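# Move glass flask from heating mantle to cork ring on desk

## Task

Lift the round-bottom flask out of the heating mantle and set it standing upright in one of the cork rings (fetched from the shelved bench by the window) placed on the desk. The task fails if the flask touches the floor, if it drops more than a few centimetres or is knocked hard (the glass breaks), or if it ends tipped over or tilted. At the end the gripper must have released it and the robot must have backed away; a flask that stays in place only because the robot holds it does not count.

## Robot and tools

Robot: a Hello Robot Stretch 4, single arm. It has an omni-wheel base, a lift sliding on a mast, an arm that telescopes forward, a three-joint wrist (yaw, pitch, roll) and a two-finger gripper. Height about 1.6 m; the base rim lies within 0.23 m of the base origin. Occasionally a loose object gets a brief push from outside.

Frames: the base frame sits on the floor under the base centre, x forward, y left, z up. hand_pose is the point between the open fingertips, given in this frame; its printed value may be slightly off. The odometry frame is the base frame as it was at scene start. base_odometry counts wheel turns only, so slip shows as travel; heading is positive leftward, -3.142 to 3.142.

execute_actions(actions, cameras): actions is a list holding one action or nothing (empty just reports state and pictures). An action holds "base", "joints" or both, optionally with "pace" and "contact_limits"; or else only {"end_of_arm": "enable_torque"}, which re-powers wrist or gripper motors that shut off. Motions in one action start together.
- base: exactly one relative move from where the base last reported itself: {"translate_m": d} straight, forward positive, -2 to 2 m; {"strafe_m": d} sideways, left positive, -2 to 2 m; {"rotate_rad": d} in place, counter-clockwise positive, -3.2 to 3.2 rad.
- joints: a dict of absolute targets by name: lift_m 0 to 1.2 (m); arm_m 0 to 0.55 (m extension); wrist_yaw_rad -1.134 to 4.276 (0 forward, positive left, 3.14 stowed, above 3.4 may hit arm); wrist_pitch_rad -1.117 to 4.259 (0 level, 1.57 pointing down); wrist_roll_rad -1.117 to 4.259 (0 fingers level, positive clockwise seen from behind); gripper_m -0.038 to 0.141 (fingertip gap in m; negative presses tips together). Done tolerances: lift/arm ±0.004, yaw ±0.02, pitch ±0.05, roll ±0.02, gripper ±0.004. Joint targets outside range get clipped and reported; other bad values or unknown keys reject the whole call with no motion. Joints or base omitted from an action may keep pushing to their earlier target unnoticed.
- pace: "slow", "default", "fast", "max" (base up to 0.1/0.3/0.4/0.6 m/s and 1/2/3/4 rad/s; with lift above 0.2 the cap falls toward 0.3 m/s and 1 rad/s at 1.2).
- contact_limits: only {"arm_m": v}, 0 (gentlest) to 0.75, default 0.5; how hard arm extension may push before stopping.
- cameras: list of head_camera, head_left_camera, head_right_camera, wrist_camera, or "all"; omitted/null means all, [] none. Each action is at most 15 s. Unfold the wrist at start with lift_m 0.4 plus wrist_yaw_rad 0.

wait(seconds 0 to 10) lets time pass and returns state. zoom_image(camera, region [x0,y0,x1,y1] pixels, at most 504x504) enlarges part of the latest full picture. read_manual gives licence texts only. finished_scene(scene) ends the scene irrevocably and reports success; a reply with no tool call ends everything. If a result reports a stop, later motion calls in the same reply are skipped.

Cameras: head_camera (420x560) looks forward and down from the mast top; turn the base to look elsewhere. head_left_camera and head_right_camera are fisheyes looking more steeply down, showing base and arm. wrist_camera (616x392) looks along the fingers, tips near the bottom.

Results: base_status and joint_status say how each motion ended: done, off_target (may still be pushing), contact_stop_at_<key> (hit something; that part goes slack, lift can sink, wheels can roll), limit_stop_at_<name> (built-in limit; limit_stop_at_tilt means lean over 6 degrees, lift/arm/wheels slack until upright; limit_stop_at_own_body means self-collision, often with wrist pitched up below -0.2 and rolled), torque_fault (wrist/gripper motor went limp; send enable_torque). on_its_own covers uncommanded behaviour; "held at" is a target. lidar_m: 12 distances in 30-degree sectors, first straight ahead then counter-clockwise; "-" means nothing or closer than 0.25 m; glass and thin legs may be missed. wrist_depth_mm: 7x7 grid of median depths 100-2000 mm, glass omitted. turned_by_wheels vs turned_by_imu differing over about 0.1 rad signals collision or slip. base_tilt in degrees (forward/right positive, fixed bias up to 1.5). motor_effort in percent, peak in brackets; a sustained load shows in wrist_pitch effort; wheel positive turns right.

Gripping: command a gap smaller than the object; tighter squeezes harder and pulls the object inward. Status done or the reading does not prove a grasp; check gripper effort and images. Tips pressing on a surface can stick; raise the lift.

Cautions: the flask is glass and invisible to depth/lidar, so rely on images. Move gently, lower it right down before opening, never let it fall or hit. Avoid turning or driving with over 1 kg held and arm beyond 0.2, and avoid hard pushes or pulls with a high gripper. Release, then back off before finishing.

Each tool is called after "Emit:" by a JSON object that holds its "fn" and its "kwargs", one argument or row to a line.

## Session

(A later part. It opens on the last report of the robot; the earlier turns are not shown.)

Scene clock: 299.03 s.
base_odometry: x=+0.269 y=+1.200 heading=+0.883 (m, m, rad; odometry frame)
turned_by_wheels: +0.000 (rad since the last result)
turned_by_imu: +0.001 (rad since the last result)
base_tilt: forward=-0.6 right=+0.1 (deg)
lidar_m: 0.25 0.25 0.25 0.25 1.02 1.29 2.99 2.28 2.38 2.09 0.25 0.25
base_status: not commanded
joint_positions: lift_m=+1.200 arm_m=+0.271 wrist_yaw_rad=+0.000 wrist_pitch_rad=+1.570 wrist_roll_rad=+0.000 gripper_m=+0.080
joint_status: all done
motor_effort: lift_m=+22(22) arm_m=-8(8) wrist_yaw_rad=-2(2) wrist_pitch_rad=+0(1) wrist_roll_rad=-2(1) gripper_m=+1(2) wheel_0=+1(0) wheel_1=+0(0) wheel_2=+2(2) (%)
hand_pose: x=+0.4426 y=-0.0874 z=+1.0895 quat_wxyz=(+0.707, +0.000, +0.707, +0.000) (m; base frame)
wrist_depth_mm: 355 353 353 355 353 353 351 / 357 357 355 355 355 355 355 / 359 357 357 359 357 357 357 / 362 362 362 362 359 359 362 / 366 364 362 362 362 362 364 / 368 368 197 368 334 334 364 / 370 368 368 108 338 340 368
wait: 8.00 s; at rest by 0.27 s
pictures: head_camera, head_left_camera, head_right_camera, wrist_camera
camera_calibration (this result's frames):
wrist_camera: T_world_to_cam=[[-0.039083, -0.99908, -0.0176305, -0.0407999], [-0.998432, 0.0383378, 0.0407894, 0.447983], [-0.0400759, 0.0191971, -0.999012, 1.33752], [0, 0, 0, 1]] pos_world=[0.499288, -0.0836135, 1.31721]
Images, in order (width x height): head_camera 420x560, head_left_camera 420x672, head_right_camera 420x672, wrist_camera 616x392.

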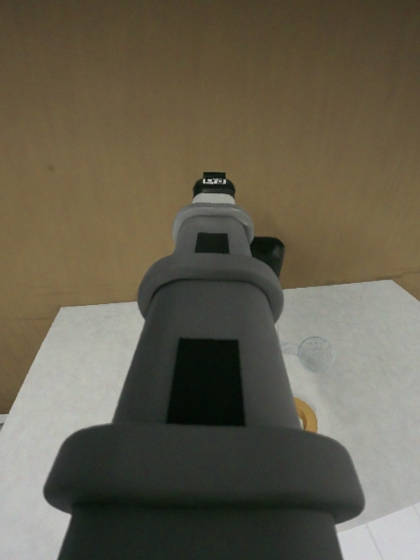

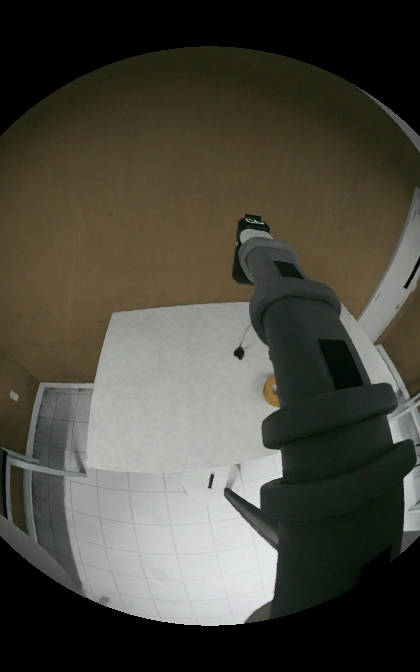

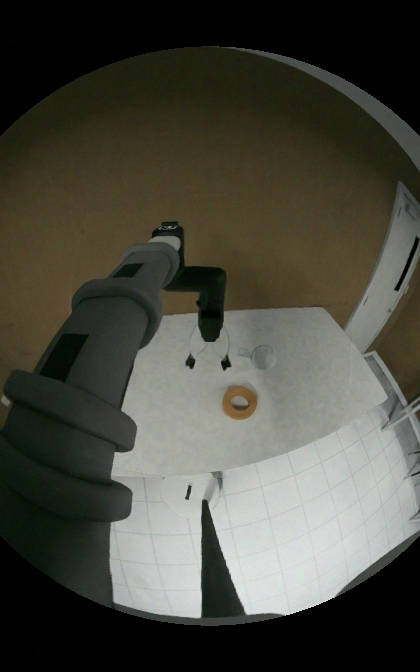

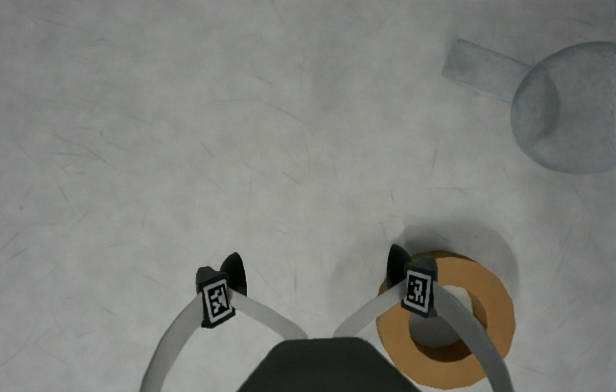

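Emit:
{"fn": "execute_actions", "kwargs": {
  "actions": [
    {"base":{"strafe_m":-0.16},"joints":{"arm_m":0.425,"wrist_roll_rad":1.88}}
  ],
  "cameras": []
}}

Emit:
{"fn": "execute_actions", "kwargs": {
  "actions": [
    {"joints":{"lift_m":1.095},"pace":"slow"}
  ],
  "cameras": ["wrist_camera"]
}}

Scene clock: 310.37 s.
base_odometry: x=+0.393 y=+1.098 heading=+0.883 (m, m, rad; odometry frame)
turned_by_wheels: +0.000 (rad since the last result)
turned_by_imu: +0.002 (rad since the last result)
base_tilt: forward=-0.6 right=+0.0 (deg)
lidar_m: 0.25 0.25 0.25 0.31 1.19 1.51 2.96 2.21 2.16 1.93 0.25 0.25
base_status: done
joint_positions: lift_m=+1.200 arm_m=+0.424 wrist_yaw_rad=+0.000 wrist_pitch_rad=+1.570 wrist_roll_rad=+1.880 gripper_m=+0.080
joint_status: all done
motor_effort: lift_m=+22(22) arm_m=+8(9) wrist_yaw_rad=+0(5) wrist_pitch_rad=-1(1) wrist_roll_rad=-2(3) gripper_m=+0(0) wheel_0=-2(5) wheel_1=+2(8) wheel_2=+0(1) (%)
hand_pose: x=+0.5947 y=-0.0874 z=+1.0895 quat_wxyz=(+0.417, +0.571, +0.417, -0.571) (m; base frame)
wrist_depth_mm: 353 355 355 353 357 357 359 / 353 359 355 357 359 357 359 / 357 357 357 359 359 359 332 / 359 359 362 362 362 366 364 / 364 362 359 364 364 364 336 / 364 364 197 362 366 364 366 / 364 364 368 108 364 366 368
pictures: none
No camera images: the call's "cameras" was empty. Leave "cameras" out to get every camera's image.

Scene clock: 312.10 s.
base_odometry: x=+0.393 y=+1.098 heading=+0.883 (m, m, rad; odometry frame)
turned_by_wheels: +0.000 (rad since the last result)
turned_by_imu: +0.000 (rad since the last result)
base_tilt: forward=-0.6 right=+0.1 (deg)
lidar_m: 0.25 0.25 0.25 0.30 1.21 1.48 2.23 2.24 2.20 1.92 0.25 0.25
base_status: not commanded
joint_positions: lift_m=+1.095 arm_m=+0.424 wrist_yaw_rad=+0.000 wrist_pitch_rad=+1.570 wrist_roll_rad=+1.880 gripper_m=+0.080
joint_status: all done
motor_effort: lift_m=+15(20) arm_m=+8(8) wrist_yaw_rad=-2(0) wrist_pitch_rad=+0(1) wrist_roll_rad=+1(0) gripper_m=-2(2) wheel_0=-2(2) wheel_1=+2(2) wheel_2=+0(1) (%)
hand_pose: x=+0.5947 y=-0.0874 z=+0.9850 quat_wxyz=(+0.417, +0.571, +0.417, -0.571) (m; base frame)
wrist_depth_mm: 252 253 253 254 253 256 255 / 254 254 255 254 256 256 257 / 255 255 255 256 256 257 258 / 255 256 257 257 257 258 258 / 256 257 258 258 259 259 259 / 258 260 196 259 259 259 260 / 259 259 260 108 260 260 262
pictures: wrist_camera
camera_calibration (this result's frames):
wrist_camera: T_world_to_cam=[[-0.940049, 0.340548, -0.0183201, 0.616883], [0.339588, 0.939646, 0.0417766, -0.113754], [0.0314414, 0.0330507, -0.998959, 1.19792], [0, 0, 0, 1]] pos_world=[0.580865, -0.142781, 1.21273]
Images, in order (width x height): wrist_camera 616x392.

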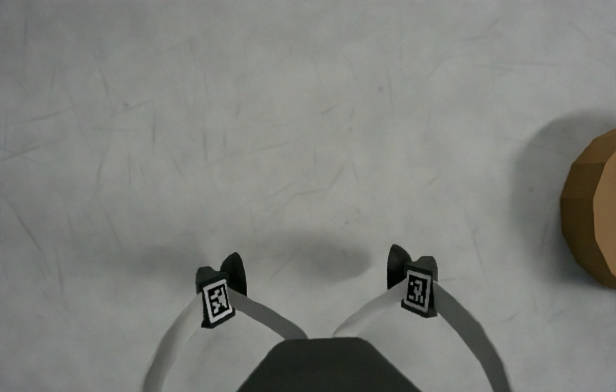

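Emit:
{"fn": "execute_actions", "kwargs": {
  "actions": [
    {"joints":{"lift_m":1.2,"wrist_roll_rad":0,"arm_m":0.3}}
  ],
  "cameras": []
}}

Emit:
{"fn": "wait", "kwargs": {
  "seconds": 10
}}

Emit:
{"fn": "wait", "kwargs": {
  "seconds": 10
}}

Scene clock: 318.30 s.
base_odometry: x=+0.393 y=+1.098 heading=+0.883 (m, m, rad; odometry frame)
turned_by_wheels: +0.000 (rad since the last result)
turned_by_imu: +0.001 (rad since the last result)
base_tilt: forward=-0.6 right=+0.0 (deg)
lidar_m: 0.25 0.25 0.25 0.32 1.20 1.50 2.97 2.24 2.18 1.93 0.25 0.25
base_status: not commanded
joint_positions: lift_m=+1.200 arm_m=+0.301 wrist_yaw_rad=+0.000 wrist_pitch_rad=+1.570 wrist_roll_rad=+0.000 gripper_m=+0.080
joint_status: all done
motor_effort: lift_m=+22(24) arm_m=-8(10) wrist_yaw_rad=-2(1) wrist_pitch_rad=-2(1) wrist_roll_rad=-1(4) gripper_m=-1(2) wheel_0=-2(2) wheel_1=+2(2) wheel_2=+0(0) (%)
hand_pose: x=+0.4726 y=-0.0874 z=+1.0894 quat_wxyz=(+0.707, +0.000, +0.707, +0.000) (m; base frame)
wrist_depth_mm: 357 353 355 355 353 353 355 / 357 357 357 355 355 353 355 / 359 357 359 357 355 355 355 / 362 362 359 362 359 357 359 / 368 362 362 366 362 362 359 / 368 368 198 366 364 366 364 / 370 368 366 108 366 366 364
pictures: none
No camera images: the call's "cameras" was empty. Leave "cameras" out to get every camera's image.

Scene clock: 328.30 s.
base_odometry: x=+0.393 y=+1.098 heading=+0.883 (m, m, rad; odometry frame)
turned_by_wheels: +0.000 (rad since the last result)
turned_by_imu: +0.002 (rad since the last result)
base_tilt: forward=-0.6 right=+0.1 (deg)
lidar_m: 0.25 0.25 0.25 0.29 1.18 1.48 2.95 2.24 2.22 1.93 0.25 0.25
base_status: not commanded
joint_positions: lift_m=+1.200 arm_m=+0.301 wrist_yaw_rad=+0.000 wrist_pitch_rad=+1.570 wrist_roll_rad=+0.000 gripper_m=+0.080
joint_status: all done
motor_effort: lift_m=+22(24) arm_m=-8(10) wrist_yaw_rad=-3(1) wrist_pitch_rad=-1(1) wrist_roll_rad=-3(4) gripper_m=+0(2) wheel_0=-2(2) wheel_1=+2(2) wheel_2=+0(0) (%)
hand_pose: x=+0.4726 y=-0.0874 z=+1.0894 quat_wxyz=(+0.707, +0.000, +0.707, +0.000) (m; base frame)
wrist_depth_mm: 355 355 353 353 353 351 351 / 357 357 355 355 355 353 353 / 359 355 359 357 355 359 359 / 362 366 362 362 357 357 359 / 366 364 364 364 362 366 364 / 368 368 198 366 362 366 366 / 373 368 370 108 368 366 368
wait: 10.00 s; at rest by 0.27 s
pictures: head_camera, head_left_camera, head_right_camera, wrist_camera
camera_calibration (this result's frames):
wrist_camera: T_world_to_cam=[[-0.0393419, -0.99907, -0.0176314, -0.039504], [-0.998423, 0.0385968, 0.0407716, 0.477961], [-0.0400532, 0.0192076, -0.999013, 1.3387], [0, 0, 0, 1]] pos_world=[0.529272, -0.0836282, 1.31719]
Images, in order (width x height): head_camera 420x560, head_left_camera 420x672, head_right_camera 420x672, wrist_camera 616x392.

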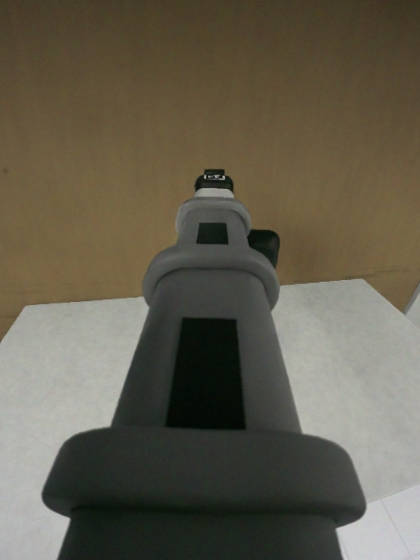

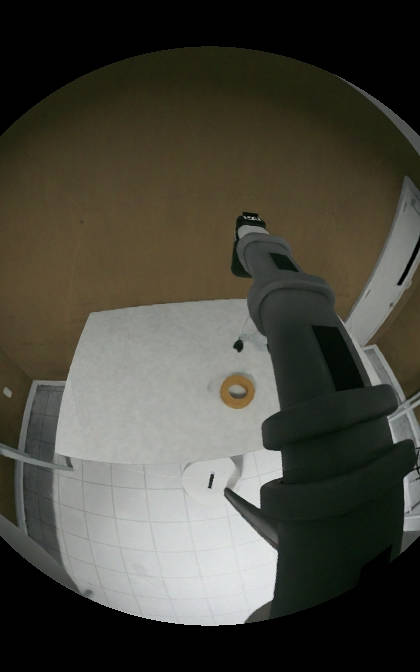

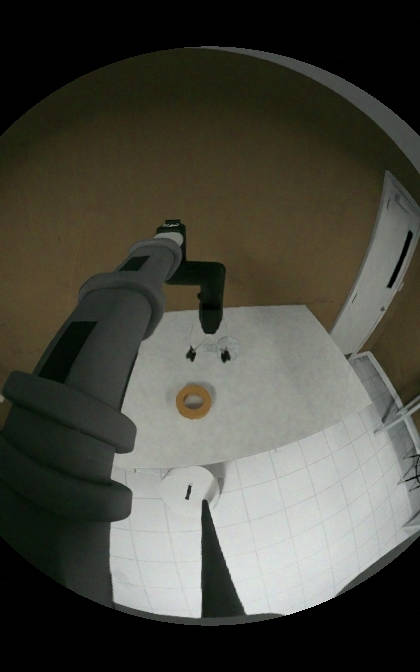

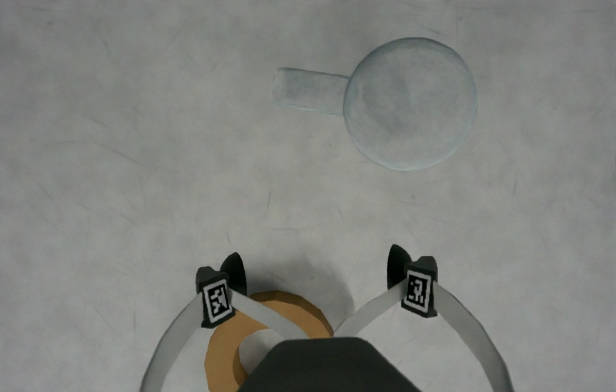

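Scene clock: 338.30 s.
base_odometry: x=+0.393 y=+1.098 heading=+0.883 (m, m, rad; odometry frame)
turned_by_wheels: +0.000 (rad since the last result)
turned_by_imu: +0.002 (rad since the last result)
base_tilt: forward=-0.6 right=+0.0 (deg)
lidar_m: 0.25 0.25 0.25 0.30 1.18 1.50 2.99 2.26 2.20 1.94 0.25 0.25
base_status: not commanded
joint_positions: lift_m=+1.200 arm_m=+0.301 wrist_yaw_rad=+0.000 wrist_pitch_rad=+1.570 wrist_roll_rad=+0.000 gripper_m=+0.080
joint_status: all done
motor_effort: lift_m=+22(24) arm_m=-8(10) wrist_yaw_rad=-3(1) wrist_pitch_rad=-1(1) wrist_roll_rad=+0(4) gripper_m=+0(2) wheel_0=-2(2) wheel_1=+2(2) wheel_2=+0(0) (%)
hand_pose: x=+0.4726 y=-0.0874 z=+1.0894 quat_wxyz=(+0.707, +0.000, +0.707, +0.000) (m; base frame)
wrist_depth_mm: 351 355 353 353 351 353 351 / 357 355 357 357 357 355 355 / 359 355 359 357 359 357 359 / 362 362 362 359 359 357 359 / 364 364 364 364 362 362 364 / 368 368 197 366 364 366 364 / 370 370 368 108 366 366 368
wait: 10.00 s; at rest by 0.27 s
pictures: head_camera, head_left_camera, head_right_camera, wrist_camera
camera_calibration (this result's frames):
wrist_camera: T_world_to_cam=[[-0.0393417, -0.99907, -0.0176314, -0.0395041], [-0.998423, 0.0385967, 0.0407716, 0.477961], [-0.0400532, 0.0192076, -0.999013, 1.3387], [0, 0, 0, 1]] pos_world=[0.529272, -0.0836282, 1.31719]
Images, in order (width x height): head_camera 420x560, head_left_camera 420x672, head_right_camera 420x672, wrist_camera 616x392.

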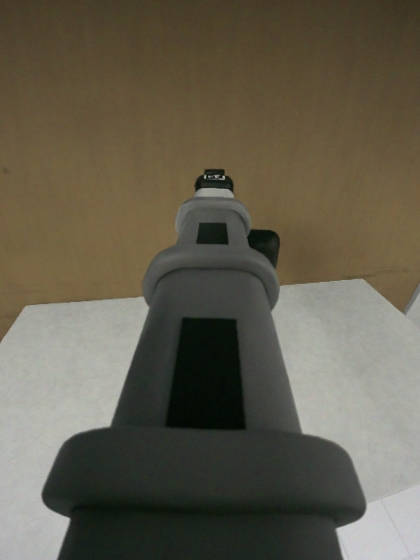

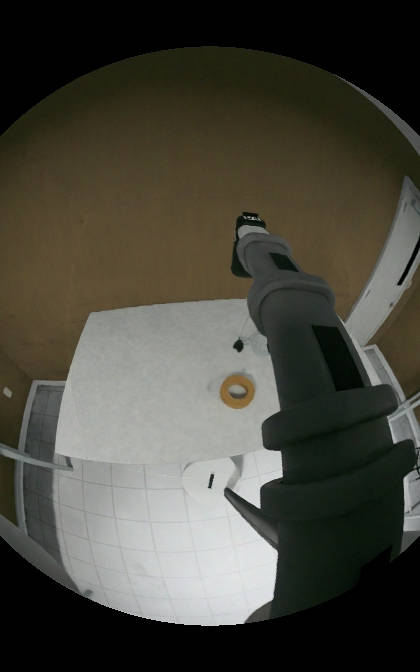

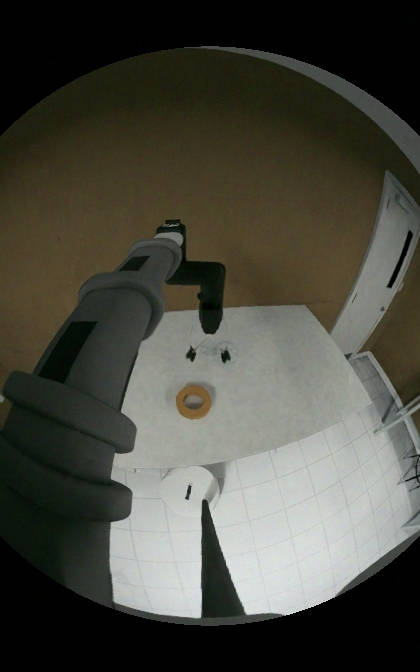

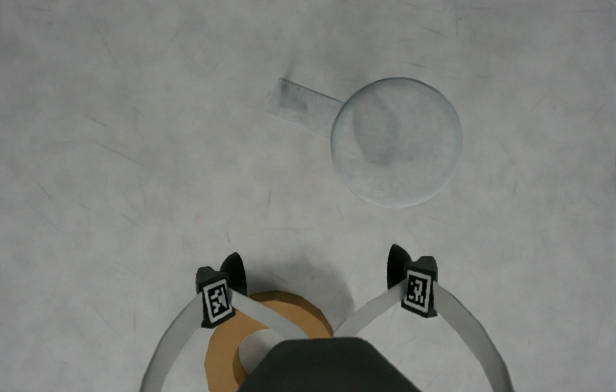

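Emit:
{"fn": "execute_actions", "kwargs": {
  "actions": [
    {"joints":{"arm_m":0.43,"wrist_roll_rad":1.75,"gripper_m":0.12}}
  ],
  "cameras": []
}}

Emit:
{"fn": "execute_actions", "kwargs": {
  "actions": [
    {"joints":{"lift_m":1.095},"pace":"slow"}
  ],
  "cameras": []
}}

Emit:
{"fn": "execute_actions", "kwargs": {
  "actions": [
    {"joints":{"gripper_m":0}}
  ],
  "cameras": ["wrist_camera"]
}}

Scene clock: 344.30 s.
base_odometry: x=+0.393 y=+1.098 heading=+0.883 (m, m, rad; odometry frame)
turned_by_wheels: +0.000 (rad since the last result)
turned_by_imu: +0.001 (rad since the last result)
base_tilt: forward=-0.6 right=+0.0 (deg)
lidar_m: 0.25 0.25 0.25 0.28 1.21 1.47 2.95 2.26 2.16 1.95 0.25 0.25
base_status: not commanded
joint_positions: lift_m=+1.200 arm_m=+0.429 wrist_yaw_rad=+0.000 wrist_pitch_rad=+1.570 wrist_roll_rad=+1.750 gripper_m=+0.120
joint_status: all done
motor_effort: lift_m=+22(22) arm_m=+8(9) wrist_yaw_rad=-1(1) wrist_pitch_rad=+2(1) wrist_roll_rad=+1(6) gripper_m=+1(0) wheel_0=-2(2) wheel_1=+2(2) wheel_2=+0(0) (%)
hand_pose: x=+0.5997 y=-0.0874 z=+1.0894 quat_wxyz=(+0.454, +0.543, +0.453, -0.542) (m; base frame)
wrist_depth_mm: 355 353 357 355 359 355 355 / 355 357 355 357 357 359 359 / 357 357 359 357 359 364 362 / 359 359 362 362 364 362 334 / 359 364 366 362 362 362 364 / 359 364 202 362 366 366 366 / 366 366 366 108 368 366 368
pictures: none
No camera images: the call's "cameras" was empty. Leave "cameras" out to get every camera's image.

Scene clock: 346.03 s.
base_odometry: x=+0.393 y=+1.098 heading=+0.883 (m, m, rad; odometry frame)
turned_by_wheels: +0.000 (rad since the last result)
turned_by_imu: +0.000 (rad since the last result)
base_tilt: forward=-0.6 right=+0.0 (deg)
lidar_m: 0.25 0.25 0.25 0.26 1.19 1.46 2.22 2.26 2.19 1.91 0.25 0.25
base_status: not commanded
joint_positions: lift_m=+1.095 arm_m=+0.429 wrist_yaw_rad=+0.000 wrist_pitch_rad=+1.570 wrist_roll_rad=+1.750 gripper_m=+0.120
joint_status: all done
motor_effort: lift_m=+15(20) arm_m=+8(8) wrist_yaw_rad=-1(3) wrist_pitch_rad=+0(1) wrist_roll_rad=+2(1) gripper_m=-1(1) wheel_0=-2(2) wheel_1=+2(2) wheel_2=+0(0) (%)
hand_pose: x=+0.5997 y=-0.0874 z=+0.9850 quat_wxyz=(+0.454, +0.543, +0.453, -0.542) (m; base frame)
wrist_depth_mm: 253 253 253 254 253 256 256 / 254 254 255 254 255 255 256 / 254 255 256 255 256 256 257 / 255 256 257 258 258 257 258 / 257 257 258 258 258 258 258 / 258 258 202 258 260 259 259 / 259 260 260 108 260 262 262
pictures: none
No camera images: the call's "cameras" was empty. Leave "cameras" out to get every camera's image.

Scene clock: 348.10 s.
base_odometry: x=+0.393 y=+1.098 heading=+0.883 (m, m, rad; odometry frame)
turned_by_wheels: +0.000 (rad since the last result)
turned_by_imu: +0.000 (rad since the last result)
base_tilt: forward=-0.6 right=+0.0 (deg)
lidar_m: 0.25 0.25 0.25 0.30 1.17 1.52 2.21 2.27 2.20 1.90 0.25 0.25
base_status: not commanded
joint_positions: lift_m=+1.095 arm_m=+0.429 wrist_yaw_rad=+0.000 wrist_pitch_rad=+1.570 wrist_roll_rad=+1.750 gripper_m=+0.001
joint_status: all done
motor_effort: lift_m=+15(15) arm_m=+8(8) wrist_yaw_rad=-2(1) wrist_pitch_rad=+0(2) wrist_roll_rad=+0(0) gripper_m=-22(23) wheel_0=-2(2) wheel_1=+2(2) wheel_2=+0(0) (%)
hand_pose: x=+0.5998 y=-0.0874 z=+0.9850 quat_wxyz=(+0.454, +0.543, +0.453, -0.542) (m; base frame)
wrist_depth_mm: 252 252 252 254 254 254 254 / 253 253 254 255 255 256 255 / 253 253 254 256 256 256 257 / 255 256 255 256 257 258 258 / 257 256 257 258 258 257 259 / 258 258 185 259 187 260 260 / 259 259 260 108 262 262 262
pictures: wrist_camera
camera_calibration (this result's frames):
wrist_camera: T_world_to_cam=[[-0.976215, 0.21601, -0.018535, 0.632667], [0.215104, 0.9757, 0.0417228, -0.0376109], [0.0270971, 0.0367435, -0.998957, 1.20066], [0, 0, 0, 1]] pos_world=[0.593175, -0.144082, 1.2127]
Images, in order (width x height): wrist_camera 616x392.

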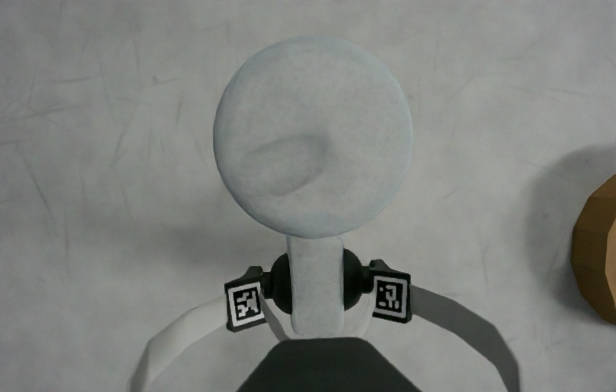

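Emit:
{"fn": "execute_actions", "kwargs": {
  "actions": [
    {"joints":{"lift_m":1.2}}
  ],
  "cameras": []
}}

Emit:
{"fn": "execute_actions", "kwargs": {
  "actions": [
    {"base":{"translate_m":-0.3},"joints":{"wrist_pitch_rad":-0.28,"arm_m":0.23}}
  ],
  "cameras": []
}}

Emit:
{"fn": "execute_actions", "kwargs": {
  "actions": [
    {"base":{"strafe_m":0.04},"joints":{"wrist_roll_rad":3.14,"lift_m":0.92}}
  ],
  "cameras": ["head_right_camera","wrist_camera"]
}}

Scene clock: 360.63 s.
base_odometry: x=+0.393 y=+1.098 heading=+0.883 (m, m, rad; odometry frame)
turned_by_wheels: +0.000 (rad since the last result)
turned_by_imu: +0.001 (rad since the last result)
base_tilt: forward=-0.6 right=+0.0 (deg)
lidar_m: 0.25 0.25 0.25 0.30 1.19 1.48 2.98 2.24 2.16 1.93 0.25 0.25
base_status: not commanded
joint_positions: lift_m=+1.200 arm_m=+0.429 wrist_yaw_rad=+0.000 wrist_pitch_rad=+1.570 wrist_roll_rad=+1.750 gripper_m=+0.001
joint_status: all done
motor_effort: lift_m=+23(24) arm_m=+8(8) wrist_yaw_rad=-2(3) wrist_pitch_rad=-1(0) wrist_roll_rad=-1(2) gripper_m=-24(23) wheel_0=-2(2) wheel_1=+2(2) wheel_2=+0(0) (%)
hand_pose: x=+0.5998 y=-0.0874 z=+1.0894 quat_wxyz=(+0.454, +0.543, +0.453, -0.542) (m; base frame)
wrist_depth_mm: 353 353 357 355 357 357 357 / 355 355 357 357 357 355 357 / 357 357 357 357 362 359 362 / 357 357 359 364 362 362 332 / 359 359 362 362 362 364 364 / 364 362 185 364 187 366 366 / 362 364 366 108 368 368 366
pictures: none
No camera images: the call's "cameras" was empty. Leave "cameras" out to get every camera's image.

Scene clock: 363.10 s.
base_odometry: x=+0.202 y=+0.867 heading=+0.883 (m, m, rad; odometry frame)
turned_by_wheels: +0.000 (rad since the last result)
turned_by_imu: +0.001 (rad since the last result)
base_tilt: forward=-0.6 right=+0.0 (deg)
lidar_m: 0.39 0.41 0.52 1.13 1.14 1.48 1.92 1.94 2.20 1.94 0.75 0.45
base_status: done
joint_positions: lift_m=+1.200 arm_m=+0.231 wrist_yaw_rad=+0.000 wrist_pitch_rad=-0.275 wrist_roll_rad=+1.750 gripper_m=+0.001
joint_status: all done
motor_effort: lift_m=+23(23) arm_m=-8(8) wrist_yaw_rad=-2(3) wrist_pitch_rad=-13(19) wrist_roll_rad=-2(1) gripper_m=-23(23) wheel_0=+1(4) wheel_1=-1(5) wheel_2=-1(9) (%)
hand_pose: x=+0.6799 y=-0.0874 z=+1.4563 quat_wxyz=(+0.635, +0.760, -0.088, +0.105) (m; base frame)
wrist_depth_mm: 1078 991 917 854 778 732 691 / 1078 991 904 831 778 732 691 / 1042 991 878 842 768 723 683 / 1042 960 891 820 768 707 668 / 1025 946 866 798 759 715 683 / 976 917 187 778 189 683 668 / 960 917 842 108 732 699 654
pictures: none
No camera images: the call's "cameras" was empty. Leave "cameras" out to get every camera's image.

Scene clock: 365.30 s.
base_odometry: x=+0.171 y=+0.892 heading=+0.883 (m, m, rad; odometry frame)
turned_by_wheels: +0.000 (rad since the last result)
turned_by_imu: +0.001 (rad since the last result)
base_tilt: forward=-0.6 right=+0.0 (deg)
lidar_m: 0.41 0.39 0.52 1.09 1.10 1.34 1.93 1.97 2.29 2.02 0.74 0.45
base_status: done
joint_positions: lift_m=+0.920 arm_m=+0.231 wrist_yaw_rad=+0.000 wrist_pitch_rad=-0.276 wrist_roll_rad=+3.140 gripper_m=+0.001
joint_status: all done
motor_effort: lift_m=+16(21) arm_m=-8(8) wrist_yaw_rad=-1(1) wrist_pitch_rad=-14(14) wrist_roll_rad=+1(2) gripper_m=-22(20) wheel_0=+0(9) wheel_1=+0(6) wheel_2=+0(1) (%)
hand_pose: x=+0.6799 y=-0.0874 z=+1.1769 quat_wxyz=(+0.001, +0.991, +0.000, +0.137) (m; base frame)
wrist_depth_mm: 564 609 668 699 683 654 634 / 820 788 759 723 707 676 661 / 866 831 798 759 741 707 683 / 904 854 831 788 768 741 723 / 946 904 866 831 798 778 741 / 1008 976 185 878 187 798 778 / 1098 1025 960 108 878 842 820
pictures: head_right_camera, wrist_camera
camera_calibration (this result's frames):
wrist_camera: T_world_to_cam=[[0.00690232, 0.999166, 0.0402369, 0.0453301], [-0.311598, -0.0360854, 0.949528, -0.861619], [0.950189, -0.0190917, 0.31109, -0.784106], [0, 0, 0, 1]] pos_world=[0.476257, -0.0913541, 1.06024]
Images, in order (width x height): head_right_camera 420x672, wrist_camera 616x392.

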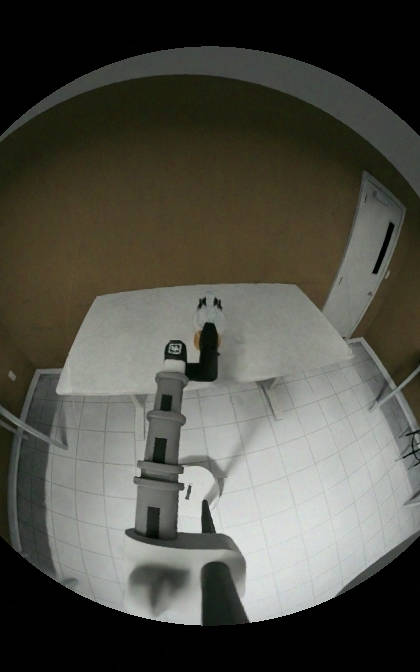

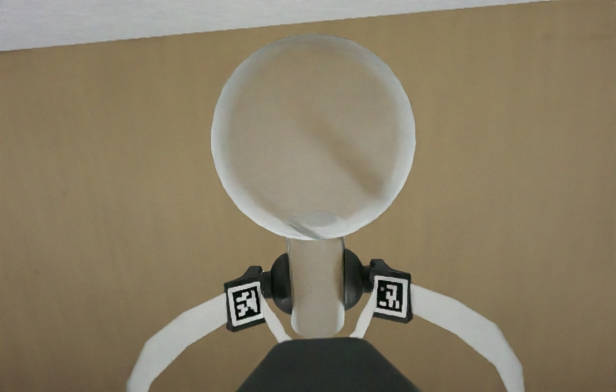

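Emit:
{"fn": "execute_actions", "kwargs": {
  "actions": [
    {"joints":{"lift_m":0.865,"arm_m":0.22},"pace":"slow"}
  ],
  "cameras": ["wrist_camera"]
}}

Scene clock: 370.87 s.
base_odometry: x=+0.171 y=+0.892 heading=+0.883 (m, m, rad; odometry frame)
turned_by_wheels: +0.000 (rad since the last result)
turned_by_imu: +0.001 (rad since the last result)
base_tilt: forward=-0.6 right=+0.0 (deg)
lidar_m: 0.41 0.40 0.50 1.09 1.07 1.38 1.93 1.94 2.30 2.02 0.74 0.48
base_status: not commanded
joint_positions: lift_m=+0.865 arm_m=+0.221 wrist_yaw_rad=+0.000 wrist_pitch_rad=-0.276 wrist_roll_rad=+3.140 gripper_m=+0.001
joint_status: all done
motor_effort: lift_m=+16(15) arm_m=-8(8) wrist_yaw_rad=-2(0) wrist_pitch_rad=-13(13) wrist_roll_rad=+2(0) gripper_m=-23(23) wheel_0=+0(0) wheel_1=+0(0) wheel_2=+0(0) (%)
hand_pose: x=+0.6700 y=-0.0874 z=+1.1220 quat_wxyz=(+0.001, +0.991, +0.000, +0.137) (m; base frame)
wrist_depth_mm: 268 293 141 139 154 436 504 / 842 809 778 741 715 691 676 / 878 842 820 768 750 715 691 / 931 878 854 809 788 750 723 / 976 931 891 842 809 778 741 / 1025 976 185 891 187 809 778 / 1078 1025 976 108 878 842 831
pictures: wrist_camera
camera_calibration (this result's frames):
wrist_camera: T_world_to_cam=[[0.00690216, 0.999166, 0.0402369, 0.0476105], [-0.311599, -0.0360855, 0.949528, -0.812514], [0.950189, -0.0190916, 0.31109, -0.757575], [0, 0, 0, 1]] pos_world=[0.466332, -0.0913541, 1.00526]
Images, in order (width x height): wrist_camera 616x392.

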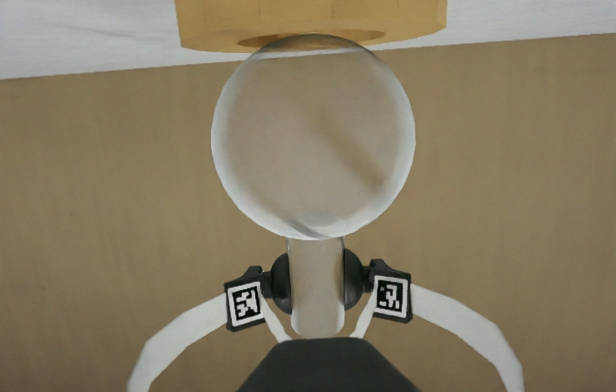

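Emit:
{"fn": "execute_actions", "kwargs": {
  "actions": [
    {"joints":{"lift_m":0.845},"pace":"slow"}
  ],
  "cameras": ["wrist_camera"]
}}

Scene clock: 374.73 s.
base_odometry: x=+0.171 y=+0.892 heading=+0.883 (m, m, rad; odometry frame)
turned_by_wheels: +0.000 (rad since the last result)
turned_by_imu: +0.001 (rad since the last result)
base_tilt: forward=-0.6 right=+0.0 (deg)
lidar_m: 0.40 0.38 0.50 1.04 1.10 1.38 1.95 1.95 2.29 2.04 0.75 0.46
base_status: not commanded
joint_positions: lift_m=+0.846 arm_m=+0.221 wrist_yaw_rad=+0.000 wrist_pitch_rad=-0.289 wrist_roll_rad=+3.140 gripper_m=+0.001
joint_status: all done
on_its_own: wrist_pitch_rad is at rest, and its effort (+27) is outside its rest range (-23 to +23)
motor_effort: lift_m=+11(16) arm_m=-7(8) wrist_yaw_rad=-3(1) wrist_pitch_rad=+27(27) wrist_roll_rad=+1(1) gripper_m=-21(22) wheel_0=+0(0) wheel_1=+0(0) wheel_2=+0(0) (%)
hand_pose: x=+0.6687 y=-0.0874 z=+1.1061 quat_wxyz=(+0.001, +0.990, +0.000, +0.144) (m; base frame)
wrist_depth_mm: 222 243 131 123 129 379 466 / 831 798 759 750 715 683 668 / 866 831 809 778 750 715 699 / 917 878 842 820 778 750 723 / 991 917 891 842 820 778 759 / 1042 991 187 904 186 820 788 / 1118 1060 1008 108 891 866 820
pictures: wrist_camera
camera_calibration (this result's frames):
wrist_camera: T_world_to_cam=[[0.00634973, 0.999166, 0.04033, 0.0485231], [-0.324652, -0.0360863, 0.945145, -0.784309], [0.945812, -0.0190946, 0.324153, -0.762976], [0, 0, 0, 1]] pos_world=[0.466696, -0.0913542, 0.986649]
Images, in order (width x height): wrist_camera 616x392.

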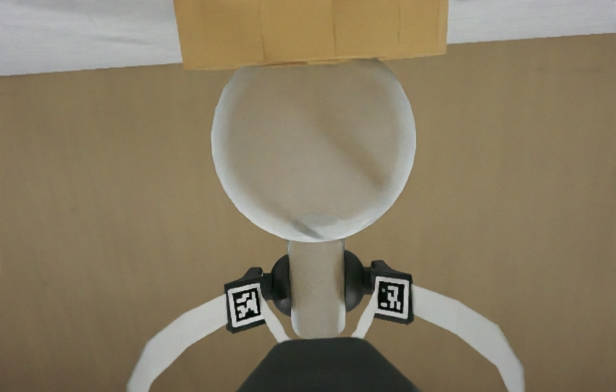

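Emit:
{"fn": "execute_actions", "kwargs": {
  "actions": [
    {"joints":{"gripper_m":0.14,"lift_m":0.852},"pace":"slow"}
  ],
  "cameras": []
}}

Emit:
{"fn": "execute_actions", "kwargs": {
  "actions": [
    {"joints":{"arm_m":0.0}}
  ],
  "cameras": ["wrist_camera"]
}}

Scene clock: 385.73 s.
base_odometry: x=+0.171 y=+0.892 heading=+0.883 (m, m, rad; odometry frame)
turned_by_wheels: +0.000 (rad since the last result)
turned_by_imu: +0.002 (rad since the last result)
base_tilt: forward=-0.6 right=+0.0 (deg)
lidar_m: 0.43 0.39 0.51 1.07 1.07 1.37 1.94 1.93 2.29 2.01 0.76 0.44
base_status: not commanded
joint_positions: lift_m=+0.852 arm_m=+0.221 wrist_yaw_rad=+0.000 wrist_pitch_rad=-0.278 wrist_roll_rad=+3.140 gripper_m=+0.140
joint_status: all done
motor_effort: lift_m=+21(21) arm_m=-7(7) wrist_yaw_rad=-1(0) wrist_pitch_rad=-6(26) wrist_roll_rad=+2(2) gripper_m=+1(20) wheel_0=+0(0) wheel_1=+0(1) wheel_2=+0(0) (%)
hand_pose: x=+0.6696 y=-0.0874 z=+1.1092 quat_wxyz=(+0.001, +0.990, +0.000, +0.139) (m; base frame)
wrist_depth_mm: 206 223 132 124 130 340 387 / 820 798 759 732 715 683 661 / 878 842 798 768 750 715 699 / 917 904 842 809 788 750 732 / 960 917 878 842 809 768 750 / 1008 976 904 878 842 798 798 / 1098 1042 991 108 891 866 831
pictures: none
No camera images: the call's "cameras" was empty. Leave "cameras" out to get every camera's image.

Scene clock: 387.50 s.
base_odometry: x=+0.171 y=+0.892 heading=+0.883 (m, m, rad; odometry frame)
turned_by_wheels: +0.000 (rad since the last result)
turned_by_imu: +0.000 (rad since the last result)
base_tilt: forward=-0.6 right=+0.0 (deg)
lidar_m: 0.41 0.37 0.48 1.09 1.09 1.36 1.96 1.94 2.27 2.02 0.70 0.46
base_status: not commanded
joint_positions: lift_m=+0.852 arm_m=+0.003 wrist_yaw_rad=+0.000 wrist_pitch_rad=-0.278 wrist_roll_rad=+3.140 gripper_m=+0.140
joint_status: all done
joint sent to its limit — the command would take arm_m past its lower limit, so that joint was sent only as far as its limit.
motor_effort: lift_m=+21(21) arm_m=-8(7) wrist_yaw_rad=+0(4) wrist_pitch_rad=-7(7) wrist_roll_rad=+0(1) gripper_m=+2(1) wheel_0=+0(0) wheel_1=+0(0) wheel_2=+0(0) (%)
hand_pose: x=+0.4508 y=-0.0874 z=+1.1092 quat_wxyz=(+0.001, +0.990, +0.000, +0.138) (m; base frame)
wrist_depth_mm: 213 232 254 282 314 355 413 / 1060 1008 976 917 931 878 854 / 1118 1078 1025 991 931 931 878 / 1182 1118 1078 1025 991 960 904 / 1229 1182 1118 1078 1042 976 976 / 1308 1229 1182 1138 1078 1025 1008 / 1397 1308 1255 108 1118 1118 1060
pictures: wrist_camera
camera_calibration (this result's frames):
wrist_camera: T_world_to_cam=[[0.00684265, 0.999163, 0.0403234, 0.0495836], [-0.313795, -0.036142, 0.948803, -0.866857], [0.949466, -0.0191456, 0.313285, -0.547483], [0, 0, 0, 1]] pos_world=[0.247462, -0.0913539, 0.991995]
Images, in order (width x height): wrist_camera 616x392.

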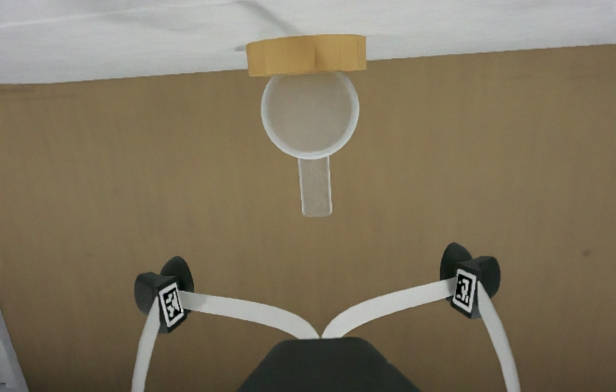

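Emit:
{"fn": "finished_scene", "kwargs": {
  "scene": 1
}}

The scene is finished: the task was done.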